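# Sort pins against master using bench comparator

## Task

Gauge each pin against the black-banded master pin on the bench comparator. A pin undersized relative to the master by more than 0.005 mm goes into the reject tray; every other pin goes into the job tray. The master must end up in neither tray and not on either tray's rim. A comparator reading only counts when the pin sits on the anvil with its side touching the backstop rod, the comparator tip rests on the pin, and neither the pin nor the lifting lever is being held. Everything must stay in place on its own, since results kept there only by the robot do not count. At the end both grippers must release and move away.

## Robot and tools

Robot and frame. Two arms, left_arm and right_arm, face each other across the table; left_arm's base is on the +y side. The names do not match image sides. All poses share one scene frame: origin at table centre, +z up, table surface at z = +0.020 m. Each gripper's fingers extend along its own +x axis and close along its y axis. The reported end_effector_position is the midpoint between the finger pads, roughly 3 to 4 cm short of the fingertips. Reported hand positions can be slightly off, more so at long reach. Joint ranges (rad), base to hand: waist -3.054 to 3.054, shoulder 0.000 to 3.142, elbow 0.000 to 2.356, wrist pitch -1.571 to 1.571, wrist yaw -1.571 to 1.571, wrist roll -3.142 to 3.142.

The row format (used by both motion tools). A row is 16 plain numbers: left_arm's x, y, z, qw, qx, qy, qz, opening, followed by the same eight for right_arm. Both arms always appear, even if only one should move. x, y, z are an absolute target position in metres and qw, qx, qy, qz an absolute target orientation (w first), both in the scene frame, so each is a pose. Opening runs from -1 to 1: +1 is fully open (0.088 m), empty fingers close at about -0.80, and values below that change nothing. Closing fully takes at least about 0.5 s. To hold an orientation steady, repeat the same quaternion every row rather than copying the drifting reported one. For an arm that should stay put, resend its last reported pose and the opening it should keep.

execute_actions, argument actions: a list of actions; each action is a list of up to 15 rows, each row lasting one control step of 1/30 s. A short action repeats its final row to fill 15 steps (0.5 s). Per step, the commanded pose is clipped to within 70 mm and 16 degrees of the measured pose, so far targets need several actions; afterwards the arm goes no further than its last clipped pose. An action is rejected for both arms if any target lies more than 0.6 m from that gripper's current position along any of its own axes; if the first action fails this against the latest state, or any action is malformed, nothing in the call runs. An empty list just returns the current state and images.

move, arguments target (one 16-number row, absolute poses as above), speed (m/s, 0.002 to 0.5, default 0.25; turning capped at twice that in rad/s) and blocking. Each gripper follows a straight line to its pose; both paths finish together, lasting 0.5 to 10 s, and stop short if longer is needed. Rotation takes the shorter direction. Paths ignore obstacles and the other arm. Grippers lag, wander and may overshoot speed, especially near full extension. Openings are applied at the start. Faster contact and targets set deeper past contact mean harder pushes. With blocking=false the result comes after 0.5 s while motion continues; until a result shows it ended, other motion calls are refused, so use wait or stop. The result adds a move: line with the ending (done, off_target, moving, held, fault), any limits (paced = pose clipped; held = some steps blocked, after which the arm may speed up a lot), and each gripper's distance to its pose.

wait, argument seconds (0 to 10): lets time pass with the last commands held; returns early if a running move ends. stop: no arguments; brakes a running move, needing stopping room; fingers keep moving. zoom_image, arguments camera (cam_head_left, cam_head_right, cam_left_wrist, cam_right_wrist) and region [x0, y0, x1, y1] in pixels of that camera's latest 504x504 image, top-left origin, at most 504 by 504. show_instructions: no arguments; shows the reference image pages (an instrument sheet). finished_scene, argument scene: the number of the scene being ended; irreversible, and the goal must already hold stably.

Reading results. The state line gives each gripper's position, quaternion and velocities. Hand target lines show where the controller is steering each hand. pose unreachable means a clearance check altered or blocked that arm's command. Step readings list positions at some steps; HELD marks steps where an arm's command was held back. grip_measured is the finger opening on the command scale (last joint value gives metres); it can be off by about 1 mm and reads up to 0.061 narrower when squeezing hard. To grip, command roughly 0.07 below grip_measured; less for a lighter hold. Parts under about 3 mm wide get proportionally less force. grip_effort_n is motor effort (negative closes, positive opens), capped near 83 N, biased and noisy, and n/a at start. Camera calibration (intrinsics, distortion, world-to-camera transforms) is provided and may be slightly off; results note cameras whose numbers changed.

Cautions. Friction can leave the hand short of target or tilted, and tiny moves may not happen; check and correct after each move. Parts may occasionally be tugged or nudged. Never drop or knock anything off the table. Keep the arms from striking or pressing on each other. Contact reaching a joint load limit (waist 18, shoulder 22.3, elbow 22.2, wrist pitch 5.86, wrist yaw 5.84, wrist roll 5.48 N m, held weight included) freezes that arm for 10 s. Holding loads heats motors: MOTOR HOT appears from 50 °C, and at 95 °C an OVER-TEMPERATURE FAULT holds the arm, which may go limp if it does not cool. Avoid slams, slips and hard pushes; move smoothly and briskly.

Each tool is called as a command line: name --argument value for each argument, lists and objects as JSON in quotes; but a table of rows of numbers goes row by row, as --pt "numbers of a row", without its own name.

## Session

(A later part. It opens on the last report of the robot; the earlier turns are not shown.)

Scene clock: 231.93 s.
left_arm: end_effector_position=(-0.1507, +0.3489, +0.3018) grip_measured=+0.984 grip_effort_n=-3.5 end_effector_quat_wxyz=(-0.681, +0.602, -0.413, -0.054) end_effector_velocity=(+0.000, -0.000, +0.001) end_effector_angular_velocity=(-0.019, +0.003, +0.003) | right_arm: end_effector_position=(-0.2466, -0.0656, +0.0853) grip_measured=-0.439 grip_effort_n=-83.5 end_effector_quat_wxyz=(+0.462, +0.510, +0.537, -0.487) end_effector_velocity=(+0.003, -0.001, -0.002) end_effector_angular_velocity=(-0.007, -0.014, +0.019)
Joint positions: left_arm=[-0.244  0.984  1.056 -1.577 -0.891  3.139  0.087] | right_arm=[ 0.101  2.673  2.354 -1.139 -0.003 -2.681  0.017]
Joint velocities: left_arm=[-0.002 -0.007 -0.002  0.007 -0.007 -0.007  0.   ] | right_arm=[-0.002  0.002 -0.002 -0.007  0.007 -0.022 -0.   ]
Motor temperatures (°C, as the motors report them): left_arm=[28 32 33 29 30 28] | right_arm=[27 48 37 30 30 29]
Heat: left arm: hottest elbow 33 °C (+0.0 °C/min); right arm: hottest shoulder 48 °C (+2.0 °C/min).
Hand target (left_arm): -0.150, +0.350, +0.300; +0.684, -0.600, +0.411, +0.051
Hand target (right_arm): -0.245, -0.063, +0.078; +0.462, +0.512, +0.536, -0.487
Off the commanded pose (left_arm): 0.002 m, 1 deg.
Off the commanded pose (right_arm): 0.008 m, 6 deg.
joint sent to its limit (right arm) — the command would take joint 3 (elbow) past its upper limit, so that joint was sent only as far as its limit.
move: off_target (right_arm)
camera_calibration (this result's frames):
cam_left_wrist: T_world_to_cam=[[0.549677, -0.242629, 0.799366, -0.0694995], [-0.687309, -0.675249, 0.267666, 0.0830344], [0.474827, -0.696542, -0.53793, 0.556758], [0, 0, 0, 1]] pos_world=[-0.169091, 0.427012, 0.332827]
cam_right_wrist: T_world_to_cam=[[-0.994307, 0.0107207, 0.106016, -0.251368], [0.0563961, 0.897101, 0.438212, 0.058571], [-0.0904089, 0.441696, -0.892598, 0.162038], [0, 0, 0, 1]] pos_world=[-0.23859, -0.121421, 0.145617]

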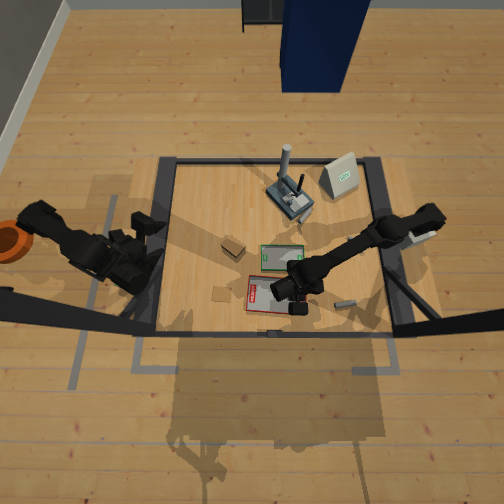

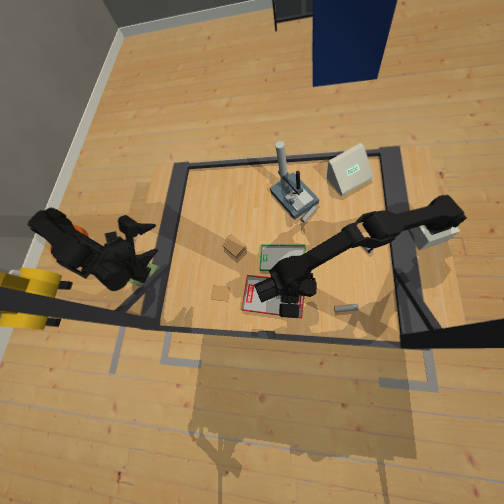

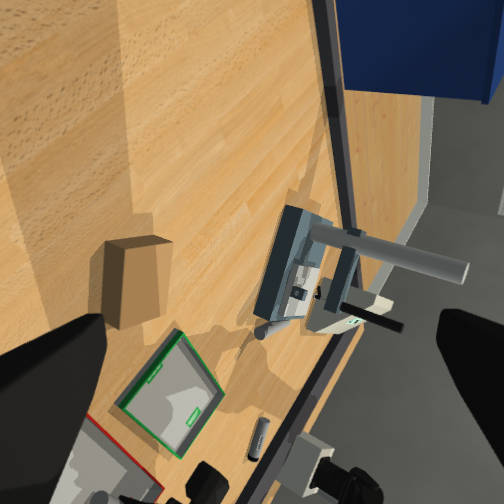

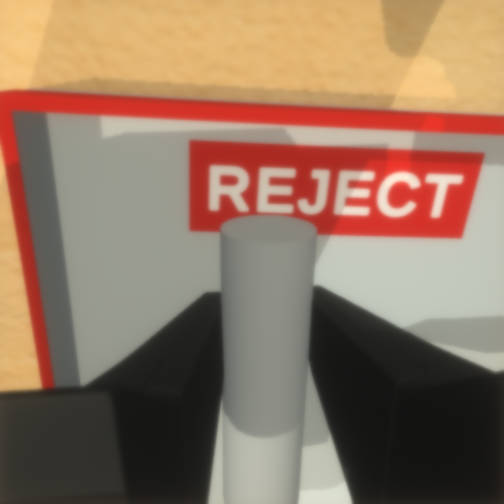

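move --target '[-0.15,0.35,0.3,0.684,-0.6,0.411,0.051,1, -0.245,-0.062,0.068,-0.5,-0.5,-0.5,0.5,-0.6]' --speed 0.03

move --target '[-0.15,0.35,0.3,0.684,-0.6,0.411,0.051,1, -0.245,-0.062,0.07,-0.5,-0.5,-0.5,0.5,0.0]' --speed 0.03

move --target '[-0.15,0.35,0.3,0.684,-0.6,0.411,0.051,1, -0.245,-0.085,0.13,-0.5,-0.5,-0.5,0.5,0.0]' --speed 0.06

move --target '[-0.15,0.35,0.3,0.684,-0.6,0.411,0.051,1, -0.2884,-0.272,0.10,-0.5377,-0.4592,-0.5377,0.4592,0.1]' --speed 0.12

Scene clock: 239.33 s.
left_arm: end_effector_position=(-0.1507, +0.3489, +0.3018) grip_measured=+0.984 grip_effort_n=-3.5 end_effector_quat_wxyz=(-0.681, +0.602, -0.413, -0.054) end_effector_velocity=(+0.001, +0.001, +0.000) end_effector_angular_velocity=(+0.017, -0.019, -0.016) | right_arm: end_effector_position=(-0.2474, -0.0631, +0.0823) grip_measured=-0.439 grip_effort_n=-83.5 end_effector_quat_wxyz=(+0.459, +0.511, +0.540, -0.487) end_effector_velocity=(+0.004, -0.002, -0.001) end_effector_angular_velocity=(-0.007, -0.013, +0.004)
Joint positions: left_arm=[-0.244  0.984  1.056 -1.577 -0.891  3.139  0.087] | right_arm=[ 0.1    2.683  2.36  -1.129 -0.003 -2.681  0.017]
Joint velocities: left_arm=[-0.002 -0.002 -0.002 -0.007 -0.007  0.022 -0.   ] | right_arm=[-0.002 -0.002 -0.007 -0.007  0.007 -0.007  0.   ]
Motor temperatures (°C, as the motors report them): left_arm=[28 32 33 29 30 28] | right_arm=[27 49 37 30 30 29]
Heat: left arm: hottest elbow 33 °C (+0.0 °C/min); right arm: hottest shoulder 49 °C (+4.0 °C/min).
Hand target (left_arm): -0.150, +0.350, +0.300; +0.684, -0.600, +0.411, +0.051
Hand target (right_arm): -0.245, -0.063, +0.068; +0.465, +0.511, +0.533, -0.488
Off the commanded pose (left_arm): 0.002 m, 1 deg.
Off the commanded pose (right_arm): 0.015 m, 7 deg.
joint sent to its limit (right arm) — the command would take joint 3 (elbow) past its upper limit, so that joint was sent only as far as its limit.
move: off_target (right_arm)
camera_calibration (this result's frames):
cam_left_wrist: T_world_to_cam=[[0.549677, -0.242629, 0.799366, -0.0694995], [-0.687309, -0.675249, 0.267666, 0.0830344], [0.474827, -0.696542, -0.53793, 0.556758], [0, 0, 0, 1]] pos_world=[-0.169091, 0.427012, 0.332827]
cam_right_wrist: T_world_to_cam=[[-0.993978, 0.0104391, 0.109083, -0.252037], [0.0580714, 0.894359, 0.443565, 0.0574985], [-0.0929291, 0.447228, -0.889579, 0.157733], [0, 0, 0, 1]] pos_world=[-0.2392, -0.119336, 0.142304]

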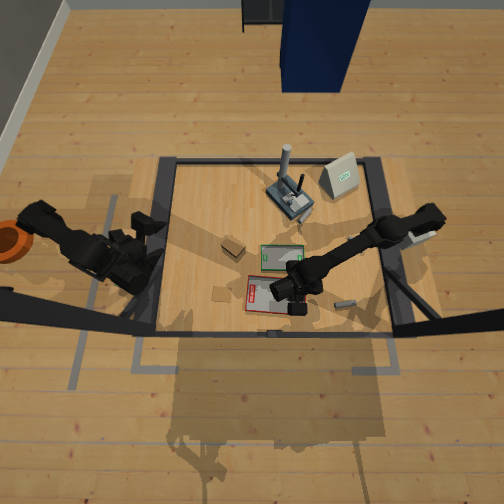

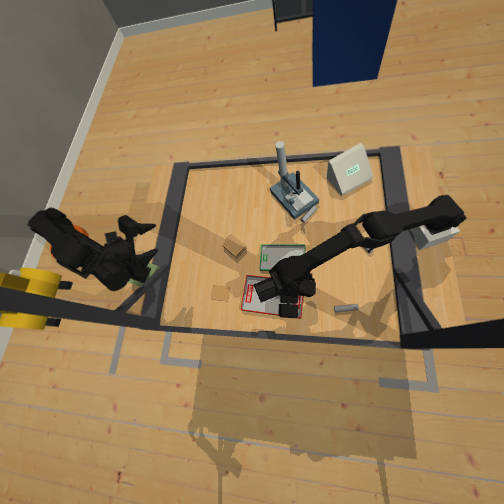

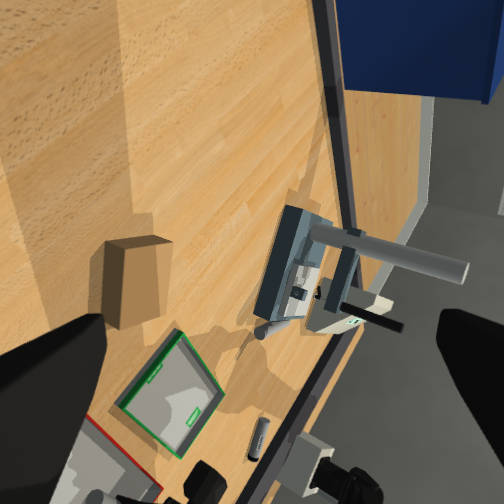

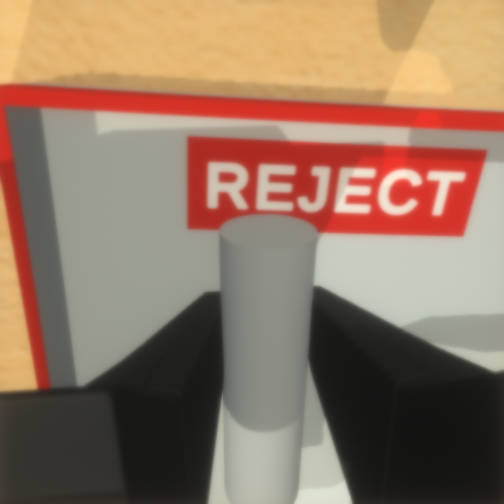

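Scene clock: 241.53 s.
left_arm: end_effector_position=(-0.1507, +0.3489, +0.3018) grip_measured=+0.984 grip_effort_n=-3.5 end_effector_quat_wxyz=(-0.681, +0.602, -0.413, -0.054) end_effector_velocity=(+0.001, +0.001, -0.001) end_effector_angular_velocity=(+0.002, -0.009, +0.003) | right_arm: end_effector_position=(-0.2486, -0.0630, +0.0830) grip_measured=-0.003 grip_effort_n=14.7 end_effector_quat_wxyz=(+0.458, +0.510, +0.541, -0.487) end_effector_velocity=(-0.001, -0.003, -0.002) end_effector_angular_velocity=(-0.013, -0.001, +0.025)
Joint positions: left_arm=[-0.244  0.984  1.056 -1.577 -0.891  3.139  0.087] | right_arm=[ 0.101  2.683  2.362 -1.129 -0.006 -2.681  0.039]
Joint velocities: left_arm=[-0.002 -0.002 -0.007 -0.007 -0.007 -0.007  0.   ] | right_arm=[ 0.002  0.002 -0.002 -0.007 -0.007 -0.022 -0.   ]
Motor temperatures (°C, as the motors report them): left_arm=[28 32 33 29 30 28] | right_arm=[27 50 37 30 30 29]
Heat: left arm: hottest elbow 33 °C (+0.0 °C/min); right arm: hottest shoulder 50 °C (+6.0 °C/min). Fold the right arm in close to its base before you think long.
Hand target (left_arm): -0.150, +0.350, +0.300; +0.684, -0.600, +0.411, +0.051
Hand target (right_arm): -0.245, -0.063, +0.070; +0.465, +0.511, +0.534, -0.488
Off the commanded pose (left_arm): 0.002 m, 1 deg.
Off the commanded pose (right_arm): 0.013 m, 7 deg.
MOTOR HOT: a motor of the right arm reached 50 °C. Now the hottest motor of the right arm, joint 2 (shoulder), reports 50 °C. The temperature limit of the motors' drives, at which the controller stops that arm, is 95 °C. To cool a motor, set the load down, stop pushing, or move to a pose that needs little force.
joint sent to its limit (right arm) — the command would take joint 3 (elbow) past its upper limit, so that joint was sent only as far as its limit.
move: off_target (right_arm)
camera_calibration (this result's frames):
cam_left_wrist: T_world_to_cam=[[0.549677, -0.242629, 0.799366, -0.0694995], [-0.687309, -0.675249, 0.267666, 0.0830344], [0.474827, -0.696542, -0.53793, 0.556758], [0, 0, 0, 1]] pos_world=[-0.169091, 0.427012, 0.332827]
cam_right_wrist: T_world_to_cam=[[-0.993635, 0.00887606, 0.112301, -0.253516], [0.0582343, 0.89383, 0.444609, 0.0570787], [-0.0964312, 0.448319, -0.888657, 0.157265], [0, 0, 0, 1]] pos_world=[-0.240061, -0.119273, 0.142847]

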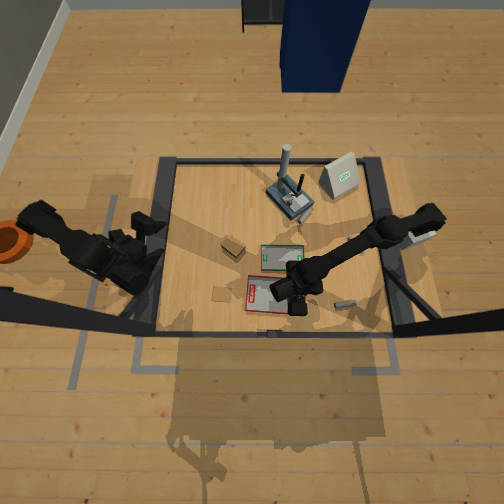

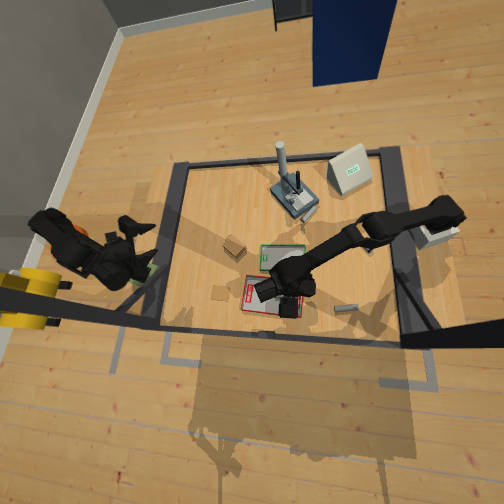

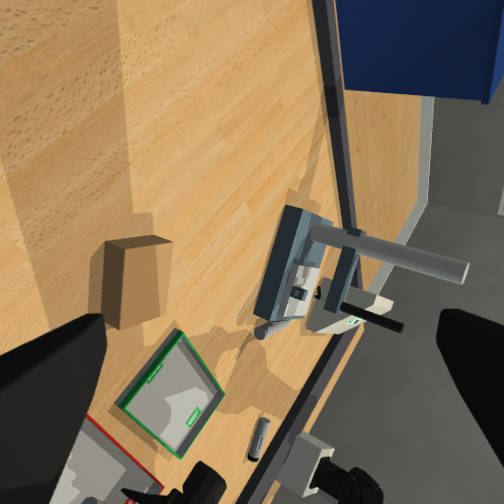

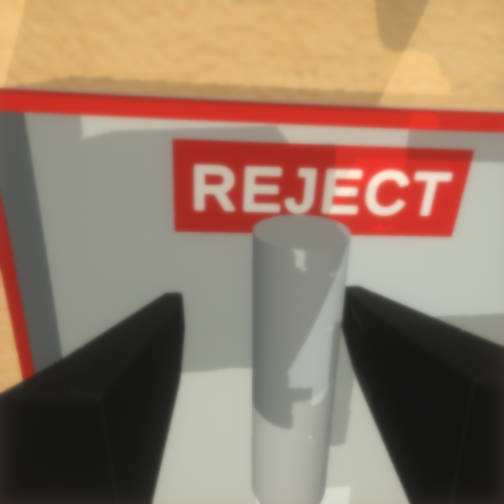

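Scene clock: 242.97 s.
left_arm: end_effector_position=(-0.1507, +0.3489, +0.3018) grip_measured=+0.984 grip_effort_n=-3.5 end_effector_quat_wxyz=(-0.681, +0.602, -0.413, -0.054) end_effector_velocity=(-0.000, +0.001, -0.000) end_effector_angular_velocity=(+0.011, +0.002, -0.008) | right_arm: end_effector_position=(-0.2431, -0.0869, +0.1208) grip_measured=-0.003 grip_effort_n=14.2 end_effector_quat_wxyz=(+0.481, +0.504, +0.519, -0.495) end_effector_velocity=(+0.002, -0.009, -0.001) end_effector_angular_velocity=(-0.040, -0.013, +0.010)
Joint positions: left_arm=[-0.244  0.984  1.056 -1.577 -0.891  3.139  0.087] | right_arm=[ 0.113  2.602  2.362 -1.275 -0.004 -2.668  0.039]
Joint velocities: left_arm=[-0.002 -0.002  0.002 -0.007  0.007  0.007  0.   ] | right_arm=[ 0.002 -0.002 -0.007 -0.037 -0.007 -0.007 -0.   ]
Motor temperatures (°C, as the motors report them): left_arm=[28 32 33 29 30 28] | right_arm=[27 50 37 30 30 29]
Heat: left arm: hottest elbow 33 °C (+0.0 °C/min); right arm: hottest shoulder 50 °C (+6.1 °C/min). Fold the right arm in close to its base before you think long.
Hand target (left_arm): -0.150, +0.350, +0.300; +0.684, -0.600, +0.411, +0.051
Hand target (right_arm): -0.244, -0.086, +0.130; +0.475, +0.507, +0.524, -0.492
Off the commanded pose (left_arm): 0.002 m, 1 deg.
Off the commanded pose (right_arm): 0.010 m, 3 deg.
MOTOR HOT: still on. Now the hottest motor of the right arm, joint 2 (shoulder), reports 50 °C; a drive's own limit is 95 °C.
joint sent to its limit (right arm) — the command would take joint 3 (elbow) past its upper limit, so that joint was sent only as far as its limit.
move: off_target (right_arm)
camera_calibration (this result's frames):
cam_left_wrist: T_world_to_cam=[[0.549677, -0.242629, 0.799366, -0.0694995], [-0.687309, -0.675249, 0.267666, 0.0830344], [0.474827, -0.696542, -0.53793, 0.556758], [0, 0, 0, 1]] pos_world=[-0.169091, 0.427012, 0.332827]
cam_right_wrist: T_world_to_cam=[[-0.996577, 0.0154314, 0.0812106, -0.248516], [0.0462535, 0.918331, 0.393102, 0.0666993], [-0.0685121, 0.395513, -0.915901, 0.207605], [0, 0, 0, 1]] pos_world=[-0.236527, -0.139528, 0.184108]

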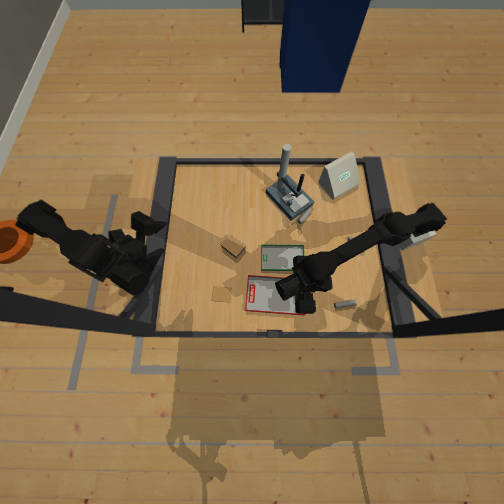

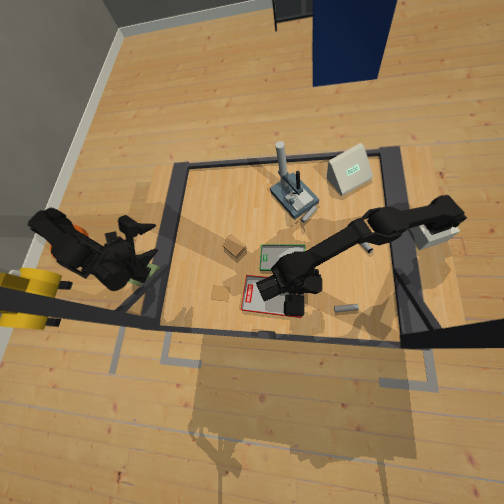

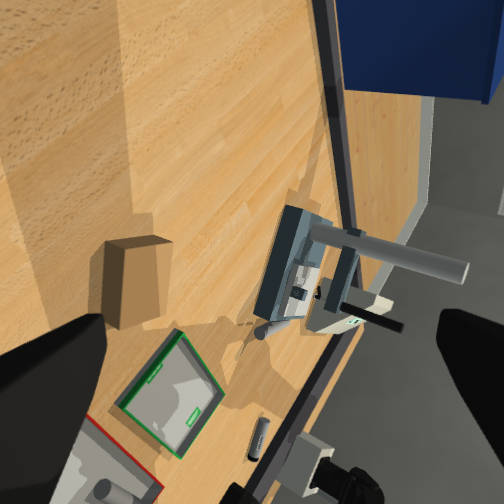

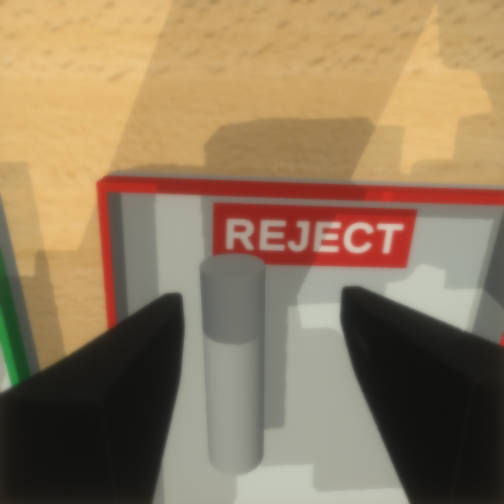

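Scene clock: 245.00 s.
left_arm: end_effector_position=(-0.1507, +0.3489, +0.3018) grip_measured=+0.984 grip_effort_n=-3.5 end_effector_quat_wxyz=(-0.681, +0.602, -0.413, -0.054) end_effector_velocity=(+0.001, -0.001, +0.001) end_effector_angular_velocity=(-0.008, -0.021, -0.010) | right_arm: end_effector_position=(-0.2886, -0.2698, +0.0954) grip_measured=+0.097 grip_effort_n=14.7 end_effector_quat_wxyz=(+0.541, +0.458, +0.535, -0.461) end_effector_velocity=(+0.002, -0.004, -0.000) end_effector_angular_velocity=(-0.007, +0.003, -0.005)
Joint positions: left_arm=[-0.244  0.984  1.056 -1.577 -0.891  3.139  0.087] | right_arm=[ 0.437  2.15   1.458 -0.887 -0.004 -2.5    0.044]
Joint velocities: left_arm=[-0.007 -0.002 -0.007  0.007 -0.022  0.007 -0.   ] | right_arm=[ 0.002 -0.012 -0.022  0.007 -0.007  0.007 -0.   ]
Motor temperatures (°C, as the motors report them): left_arm=[28 32 33 29 30 28] | right_arm=[27 51 37 30 30 29]
Heat: left arm: hottest elbow 33 °C (+0.0 °C/min); right arm: hottest shoulder 51 °C (+8.1 °C/min). Fold the right arm in close to its base before you think long.
Hand target (left_arm): -0.150, +0.350, +0.300; +0.684, -0.600, +0.411, +0.051
Hand target (right_arm): -0.289, -0.272, +0.099; +0.538, +0.458, +0.537, -0.461
Off the commanded pose (left_arm): 0.002 m, 1 deg.
Off the commanded pose (right_arm): 0.005 m, 1 deg.
MOTOR HOT: still on. Now the hottest motor of the right arm, joint 2 (shoulder), reports 51 °C; a drive's own limit is 95 °C.
move: done
camera_calibration (this result's frames):
cam_left_wrist: T_world_to_cam=[[0.549677, -0.242629, 0.799366, -0.0694995], [-0.687309, -0.675249, 0.267666, 0.0830344], [0.474827, -0.696542, -0.53793, 0.556758], [0, 0, 0, 1]] pos_world=[-0.169091, 0.427012, 0.332827]
cam_right_wrist: T_world_to_cam=[[-0.989467, -0.136195, 0.0490415, -0.324811], [-0.111575, 0.933404, 0.341039, 0.210233], [-0.0922235, 0.331975, -0.938769, 0.231704], [0, 0, 0, 1]] pos_world=[-0.276565, -0.31739, 0.161748]

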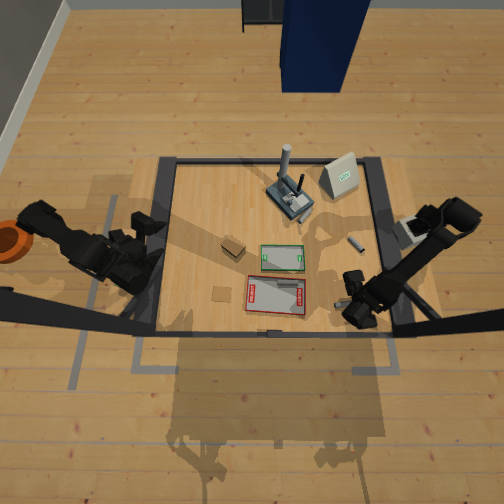

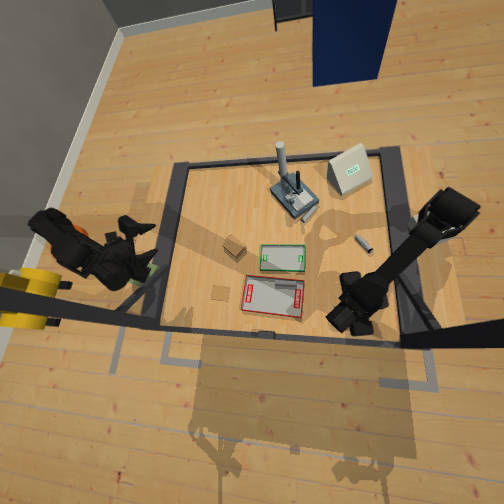

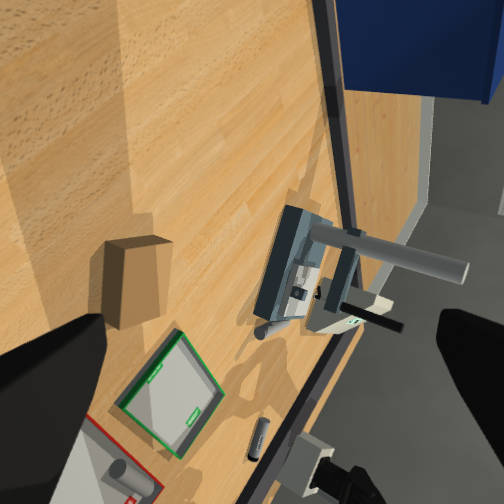

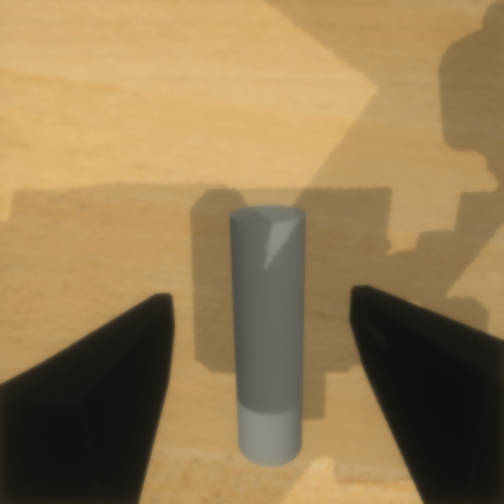

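move --target '[-0.15,0.35,0.3,0.684,-0.6,0.411,0.051,1, -0.290,-0.267,0.058,-0.5377,-0.4592,-0.5377,0.4592,0.1]' --speed 0.03

move --target '[-0.15,0.35,0.3,0.684,-0.6,0.411,0.051,1, -0.290,-0.267,0.060,-0.5377,-0.4592,-0.5377,0.4592,-0.6]' --speed 0.03

move --target '[-0.15,0.35,0.3,0.684,-0.6,0.411,0.051,1, -0.290,-0.267,0.15,-0.5377,-0.4592,-0.5377,0.4592,-0.6]' --speed 0.06

move --target '[-0.15,0.35,0.3,0.684,-0.6,0.411,0.051,1, 0.049,-0.19,0.15,-0.2302,-0.6686,-0.2302,0.6686,-0.6]' --speed 0.12

Scene clock: 251.13 s.
left_arm: end_effector_position=(-0.1507, +0.3489, +0.3018) grip_measured=+0.984 grip_effort_n=-3.5 end_effector_quat_wxyz=(-0.681, +0.602, -0.413, -0.054) end_effector_velocity=(+0.002, +0.001, -0.000) end_effector_angular_velocity=(+0.002, -0.009, +0.008) | right_arm: end_effector_position=(-0.2949, -0.2644, +0.0698) grip_measured=+0.097 grip_effort_n=14.2 end_effector_quat_wxyz=(+0.529, +0.459, +0.547, -0.460) end_effector_velocity=(+0.006, +0.003, -0.002) end_effector_angular_velocity=(+0.014, -0.017, -0.001)
Joint positions: left_arm=[-0.244  0.984  1.056 -1.577 -0.891  3.139  0.087] | right_arm=[ 0.439  2.198  1.423 -0.77  -0.003 -2.499  0.044]
Joint velocities: left_arm=[ 0.002  0.002 -0.002 -0.007 -0.007 -0.007 -0.   ] | right_arm=[-0.007 -0.002 -0.012  0.007  0.022 -0.007 -0.   ]
Motor temperatures (°C, as the motors report them): left_arm=[28 32 33 29 30 28] | right_arm=[27 51 37 30 30 29]
Heat: left arm: hottest elbow 33 °C (+0.0 °C/min); right arm: hottest shoulder 51 °C (+8.1 °C/min). Fold the right arm in close to its base before you think long.
Hand target (left_arm): -0.150, +0.350, +0.300; +0.684, -0.600, +0.411, +0.051
Hand target (right_arm): -0.290, -0.267, +0.058; +0.538, +0.459, +0.538, -0.459
Off the commanded pose (left_arm): 0.002 m, 1 deg.
Off the commanded pose (right_arm): 0.013 m, 1 deg.
MOTOR HOT: still on. Now the hottest motor of the right arm, joint 2 (shoulder), reports 51 °C; a drive's own limit is 95 °C.
move: off_target (right_arm)
camera_calibration (this result's frames):
cam_left_wrist: T_world_to_cam=[[0.549677, -0.242629, 0.799366, -0.0694995], [-0.687309, -0.675249, 0.267666, 0.0830344], [0.474827, -0.696542, -0.53793, 0.556758], [0, 0, 0, 1]] pos_world=[-0.169091, 0.427012, 0.332827]
cam_right_wrist: T_world_to_cam=[[-0.98793, -0.138045, 0.070267, -0.33055], [-0.103116, 0.92461, 0.366692, 0.211634], [-0.11559, 0.355021, -0.927685, 0.203827], [0, 0, 0, 1]] pos_world=[-0.281178, -0.313672, 0.134709]

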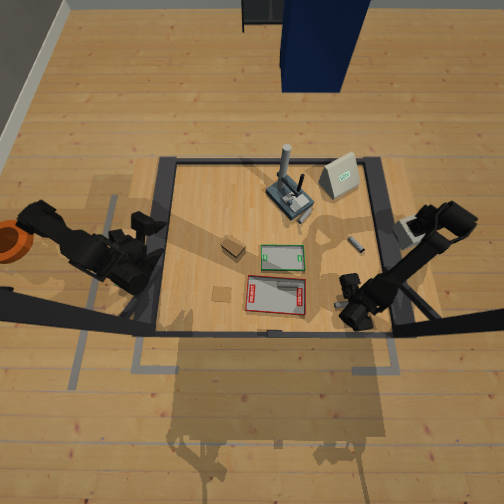

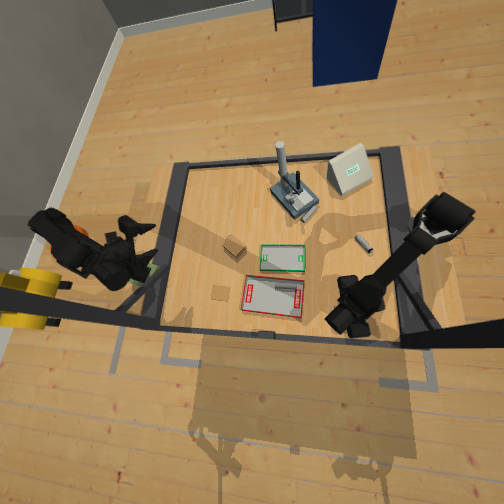

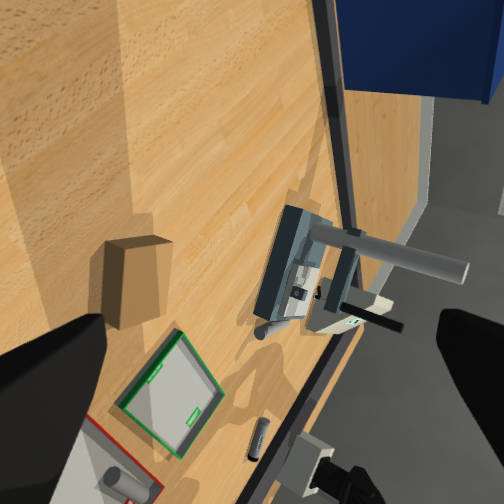

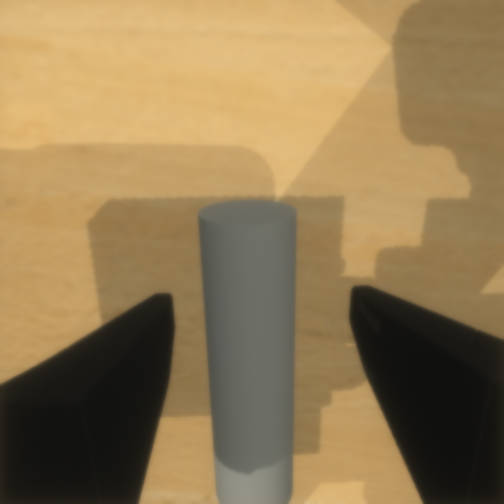

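Scene clock: 251.83 s.
left_arm: end_effector_position=(-0.1507, +0.3489, +0.3018) grip_measured=+0.984 grip_effort_n=-3.5 end_effector_quat_wxyz=(-0.681, +0.602, -0.413, -0.054) end_effector_velocity=(-0.000, +0.001, -0.000) end_effector_angular_velocity=(+0.001, +0.008, +0.002) | right_arm: end_effector_position=(-0.2964, -0.2643, +0.0699) grip_measured=-0.445 grip_effort_n=-83.5 end_effector_quat_wxyz=(+0.527, +0.457, +0.549, -0.460) end_effector_velocity=(+0.001, -0.002, +0.000) end_effector_angular_velocity=(-0.011, -0.000, -0.010)
Joint positions: left_arm=[-0.244  0.984  1.056 -1.577 -0.891  3.139  0.087] | right_arm=[ 0.44   2.198  1.423 -0.764 -0.006 -2.499  0.017]
Joint velocities: left_arm=[-0.002 -0.002  0.002 -0.007  0.007 -0.007  0.   ] | right_arm=[-0.002 -0.002 -0.002 -0.007 -0.007  0.007  0.   ]
Motor temperatures (°C, as the motors report them): left_arm=[28 32 33 29 30 28] | right_arm=[27 51 37 30 30 29]
Heat: left arm: hottest elbow 33 °C (+0.0 °C/min); right arm: hottest shoulder 51 °C (+8.0 °C/min). Fold the right arm in close to its base before you think long.
Hand target (left_arm): -0.150, +0.350, +0.300; +0.684, -0.600, +0.411, +0.051
Hand target (right_arm): -0.290, -0.267, +0.060; +0.538, +0.459, +0.538, -0.459
Off the commanded pose (left_arm): 0.002 m, 1 deg.
Off the commanded pose (right_arm): 0.012 m, 2 deg.
MOTOR HOT: still on. Now the hottest motor of the right arm, joint 2 (shoulder), reports 51 °C; a drive's own limit is 95 °C.
move: off_target (right_arm)
camera_calibration (this result's frames):
cam_left_wrist: T_world_to_cam=[[0.549677, -0.242629, 0.799366, -0.0694995], [-0.687309, -0.675249, 0.267666, 0.0830344], [0.474827, -0.696542, -0.53793, 0.556758], [0, 0, 0, 1]] pos_world=[-0.169091, 0.427012, 0.332827]
cam_right_wrist: T_world_to_cam=[[-0.987324, -0.139373, 0.0759386, -0.332554], [-0.102064, 0.923922, 0.368716, 0.211315], [-0.121551, 0.356292, -0.926435, 0.202117], [0, 0, 0, 1]] pos_world=[-0.282204, -0.3136, 0.134586]

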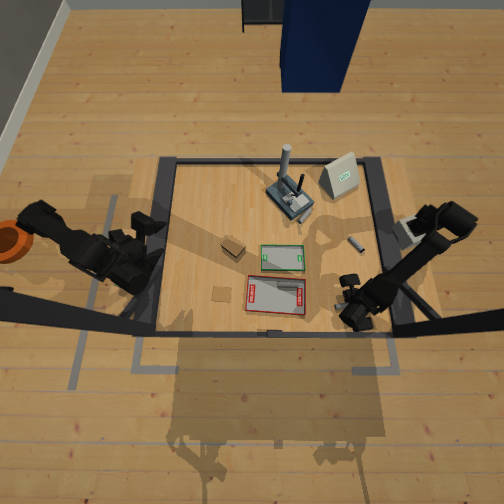

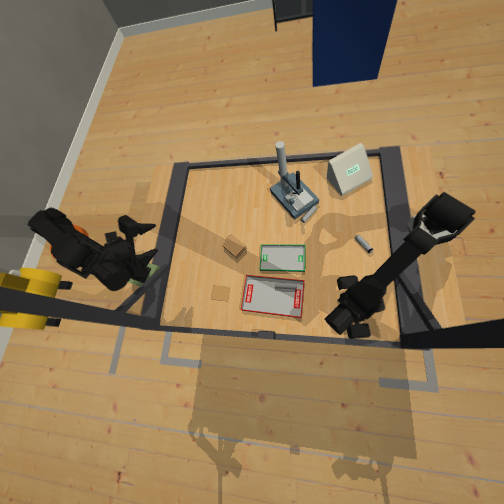

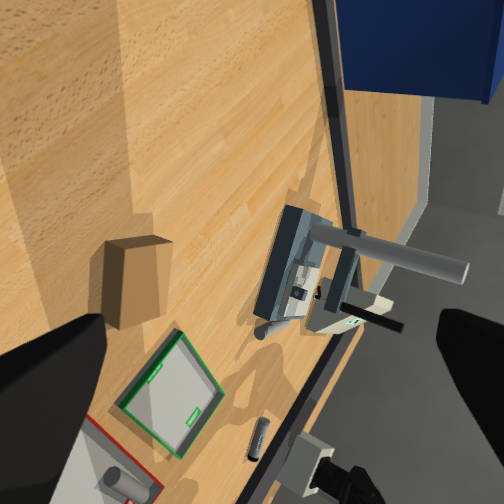

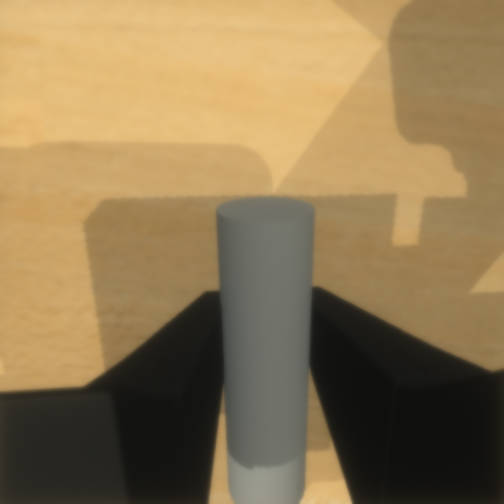

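Scene clock: 253.57 s.
left_arm: end_effector_position=(-0.1507, +0.3489, +0.3018) grip_measured=+0.984 grip_effort_n=-3.5 end_effector_quat_wxyz=(-0.681, +0.602, -0.413, -0.054) end_effector_velocity=(+0.003, +0.003, +0.000) end_effector_angular_velocity=(+0.001, -0.008, +0.017) | right_arm: end_effector_position=(-0.2868, -0.2721, +0.1390) grip_measured=-0.445 grip_effort_n=-83.5 end_effector_quat_wxyz=(+0.548, +0.457, +0.527, -0.461) end_effector_velocity=(+0.000, -0.003, -0.001) end_effector_angular_velocity=(-0.014, -0.003, +0.010)
Joint positions: left_arm=[-0.244  0.984  1.056 -1.577 -0.891  3.139  0.087] | right_arm=[ 0.438  2.095  1.556 -1.063 -0.003 -2.499  0.017]
Joint velocities: left_arm=[ 0.002 -0.002 -0.002 -0.022 -0.007 -0.022 -0.   ] | right_arm=[ 0.002  0.002 -0.002 -0.007 -0.007 -0.007 -0.   ]
Motor temperatures (°C, as the motors report them): left_arm=[28 32 33 29 30 28] | right_arm=[27 51 37 30 30 29]
Heat: left arm: hottest elbow 33 °C (+0.0 °C/min); right arm: hottest shoulder 51 °C (+8.1 °C/min). Fold the right arm in close to its base before you think long.
Hand target (left_arm): -0.150, +0.350, +0.300; +0.684, -0.600, +0.411, +0.051
Hand target (right_arm): -0.289, -0.268, +0.150; +0.538, +0.459, +0.538, -0.459
Off the commanded pose (left_arm): 0.002 m, 1 deg.
Off the commanded pose (right_arm): 0.013 m, 2 deg.
MOTOR HOT: still on. Now the hottest motor of the right arm, joint 2 (shoulder), reports 51 °C; a drive's own limit is 95 °C.
move: off_target (right_arm)
camera_calibration (this result's frames):
cam_left_wrist: T_world_to_cam=[[0.549677, -0.242629, 0.799366, -0.0694995], [-0.687309, -0.675249, 0.267666, 0.0830344], [0.474827, -0.696542, -0.53793, 0.556758], [0, 0, 0, 1]] pos_world=[-0.169091, 0.427012, 0.332827]
cam_right_wrist: T_world_to_cam=[[-0.990136, -0.135575, 0.0353553, -0.323586], [-0.11687, 0.93836, 0.325303, 0.199724], [-0.0772791, 0.317962, -0.944949, 0.274947], [0, 0, 0, 1]] pos_world=[-0.275805, -0.318706, 0.206281]

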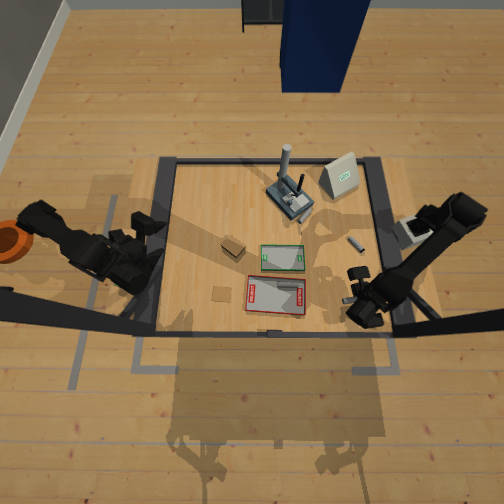

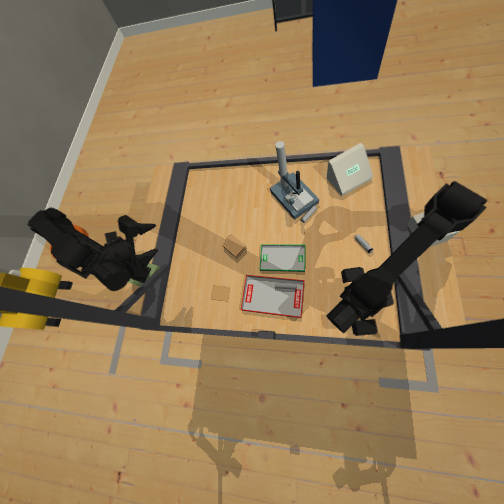

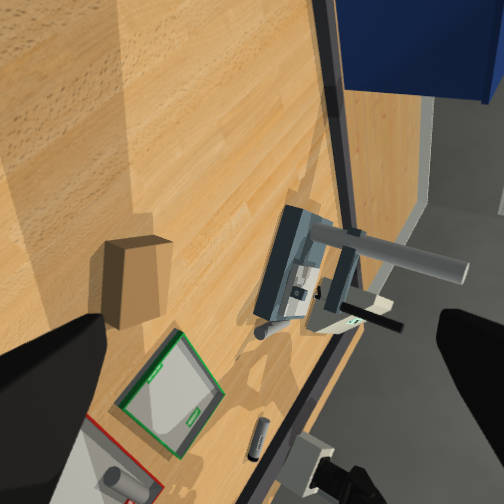

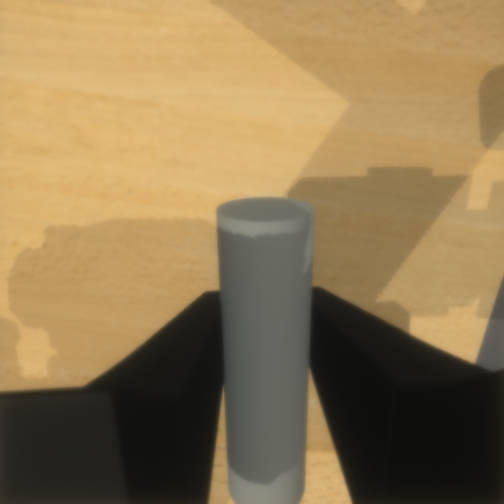

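Scene clock: 258.40 s.
left_arm: end_effector_position=(-0.1507, +0.3489, +0.3018) grip_measured=+0.984 grip_effort_n=-3.5 end_effector_quat_wxyz=(-0.681, +0.602, -0.413, -0.054) end_effector_velocity=(+0.001, +0.001, -0.001) end_effector_angular_velocity=(+0.002, -0.009, +0.003) | right_arm: end_effector_position=(+0.0486, -0.1911, +0.1493) grip_measured=-0.445 grip_effort_n=-83.5 end_effector_quat_wxyz=(+0.232, +0.671, +0.234, -0.664) end_effector_velocity=(+0.004, +0.002, -0.000) end_effector_angular_velocity=(+0.006, -0.008, -0.015)
Joint positions: left_arm=[-0.244  0.984  1.056 -1.577 -0.891  3.139  0.087] | right_arm=[-0.522  1.937  1.366 -0.992  0.007 -2.403  0.017]
Joint velocities: left_arm=[-0.002 -0.002 -0.007 -0.007 -0.007 -0.007 -0.   ] | right_arm=[-0.007  0.002  0.002  0.007  0.007  0.007  0.   ]
Motor temperatures (°C, as the motors report them): left_arm=[28 32 33 29 30 28] | right_arm=[27 51 37 30 30 29]
Heat: left arm: hottest elbow 33 °C (+0.0 °C/min); right arm: hottest shoulder 51 °C (+9.0 °C/min). Fold the right arm in close to its base before you think long.
Hand target (left_arm): -0.150, +0.350, +0.300; +0.684, -0.600, +0.411, +0.051
Hand target (right_arm): +0.051, -0.188, +0.150; +0.229, +0.673, +0.232, -0.664
Off the commanded pose (left_arm): 0.002 m, 1 deg.
Off the commanded pose (right_arm): 0.001 m, 1 deg.
MOTOR HOT: still on. Now the hottest motor of the right arm, joint 2 (shoulder), reports 51 °C; a drive's own limit is 95 °C.
move: done
camera_calibration (this result's frames):
cam_left_wrist: T_world_to_cam=[[0.549677, -0.242629, 0.799366, -0.0694995], [-0.687309, -0.675249, 0.267666, 0.0830344], [0.474827, -0.696542, -0.53793, 0.556758], [0, 0, 0, 1]] pos_world=[-0.169091, 0.427012, 0.332827]
cam_right_wrist: T_world_to_cam=[[-0.605897, 0.793864, 0.0516505, 0.175673], [0.752826, 0.551165, 0.359821, 0.0381521], [0.257181, 0.256898, -0.931591, 0.254924], [0, 0, 0, 1]] pos_world=[0.012156, -0.225978, 0.214684]

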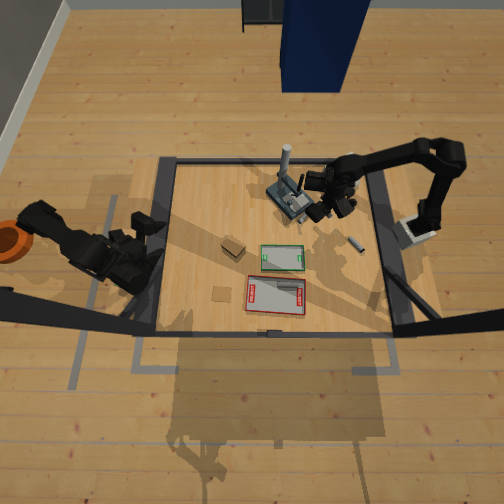

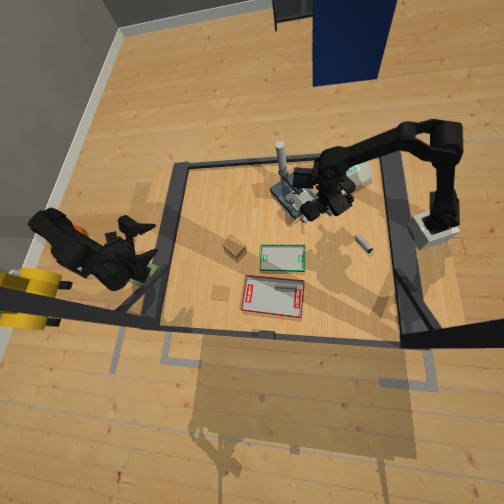

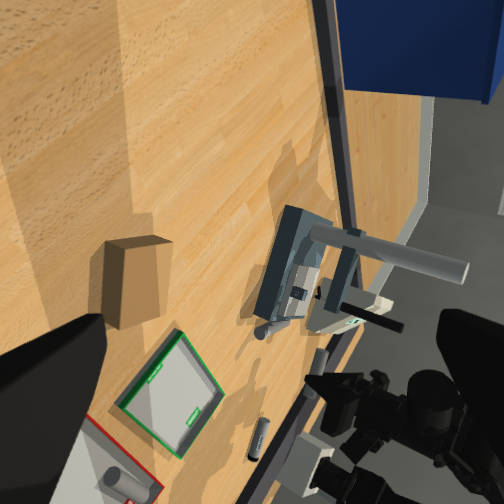

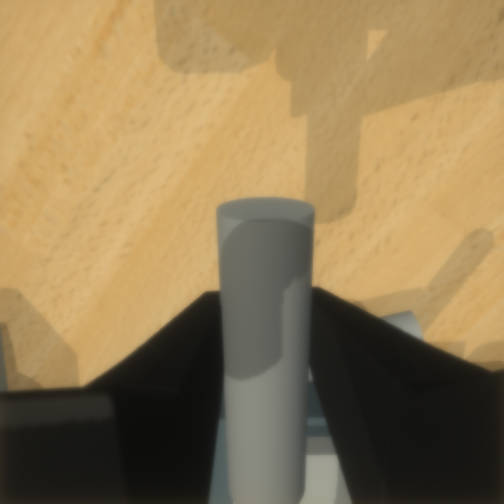

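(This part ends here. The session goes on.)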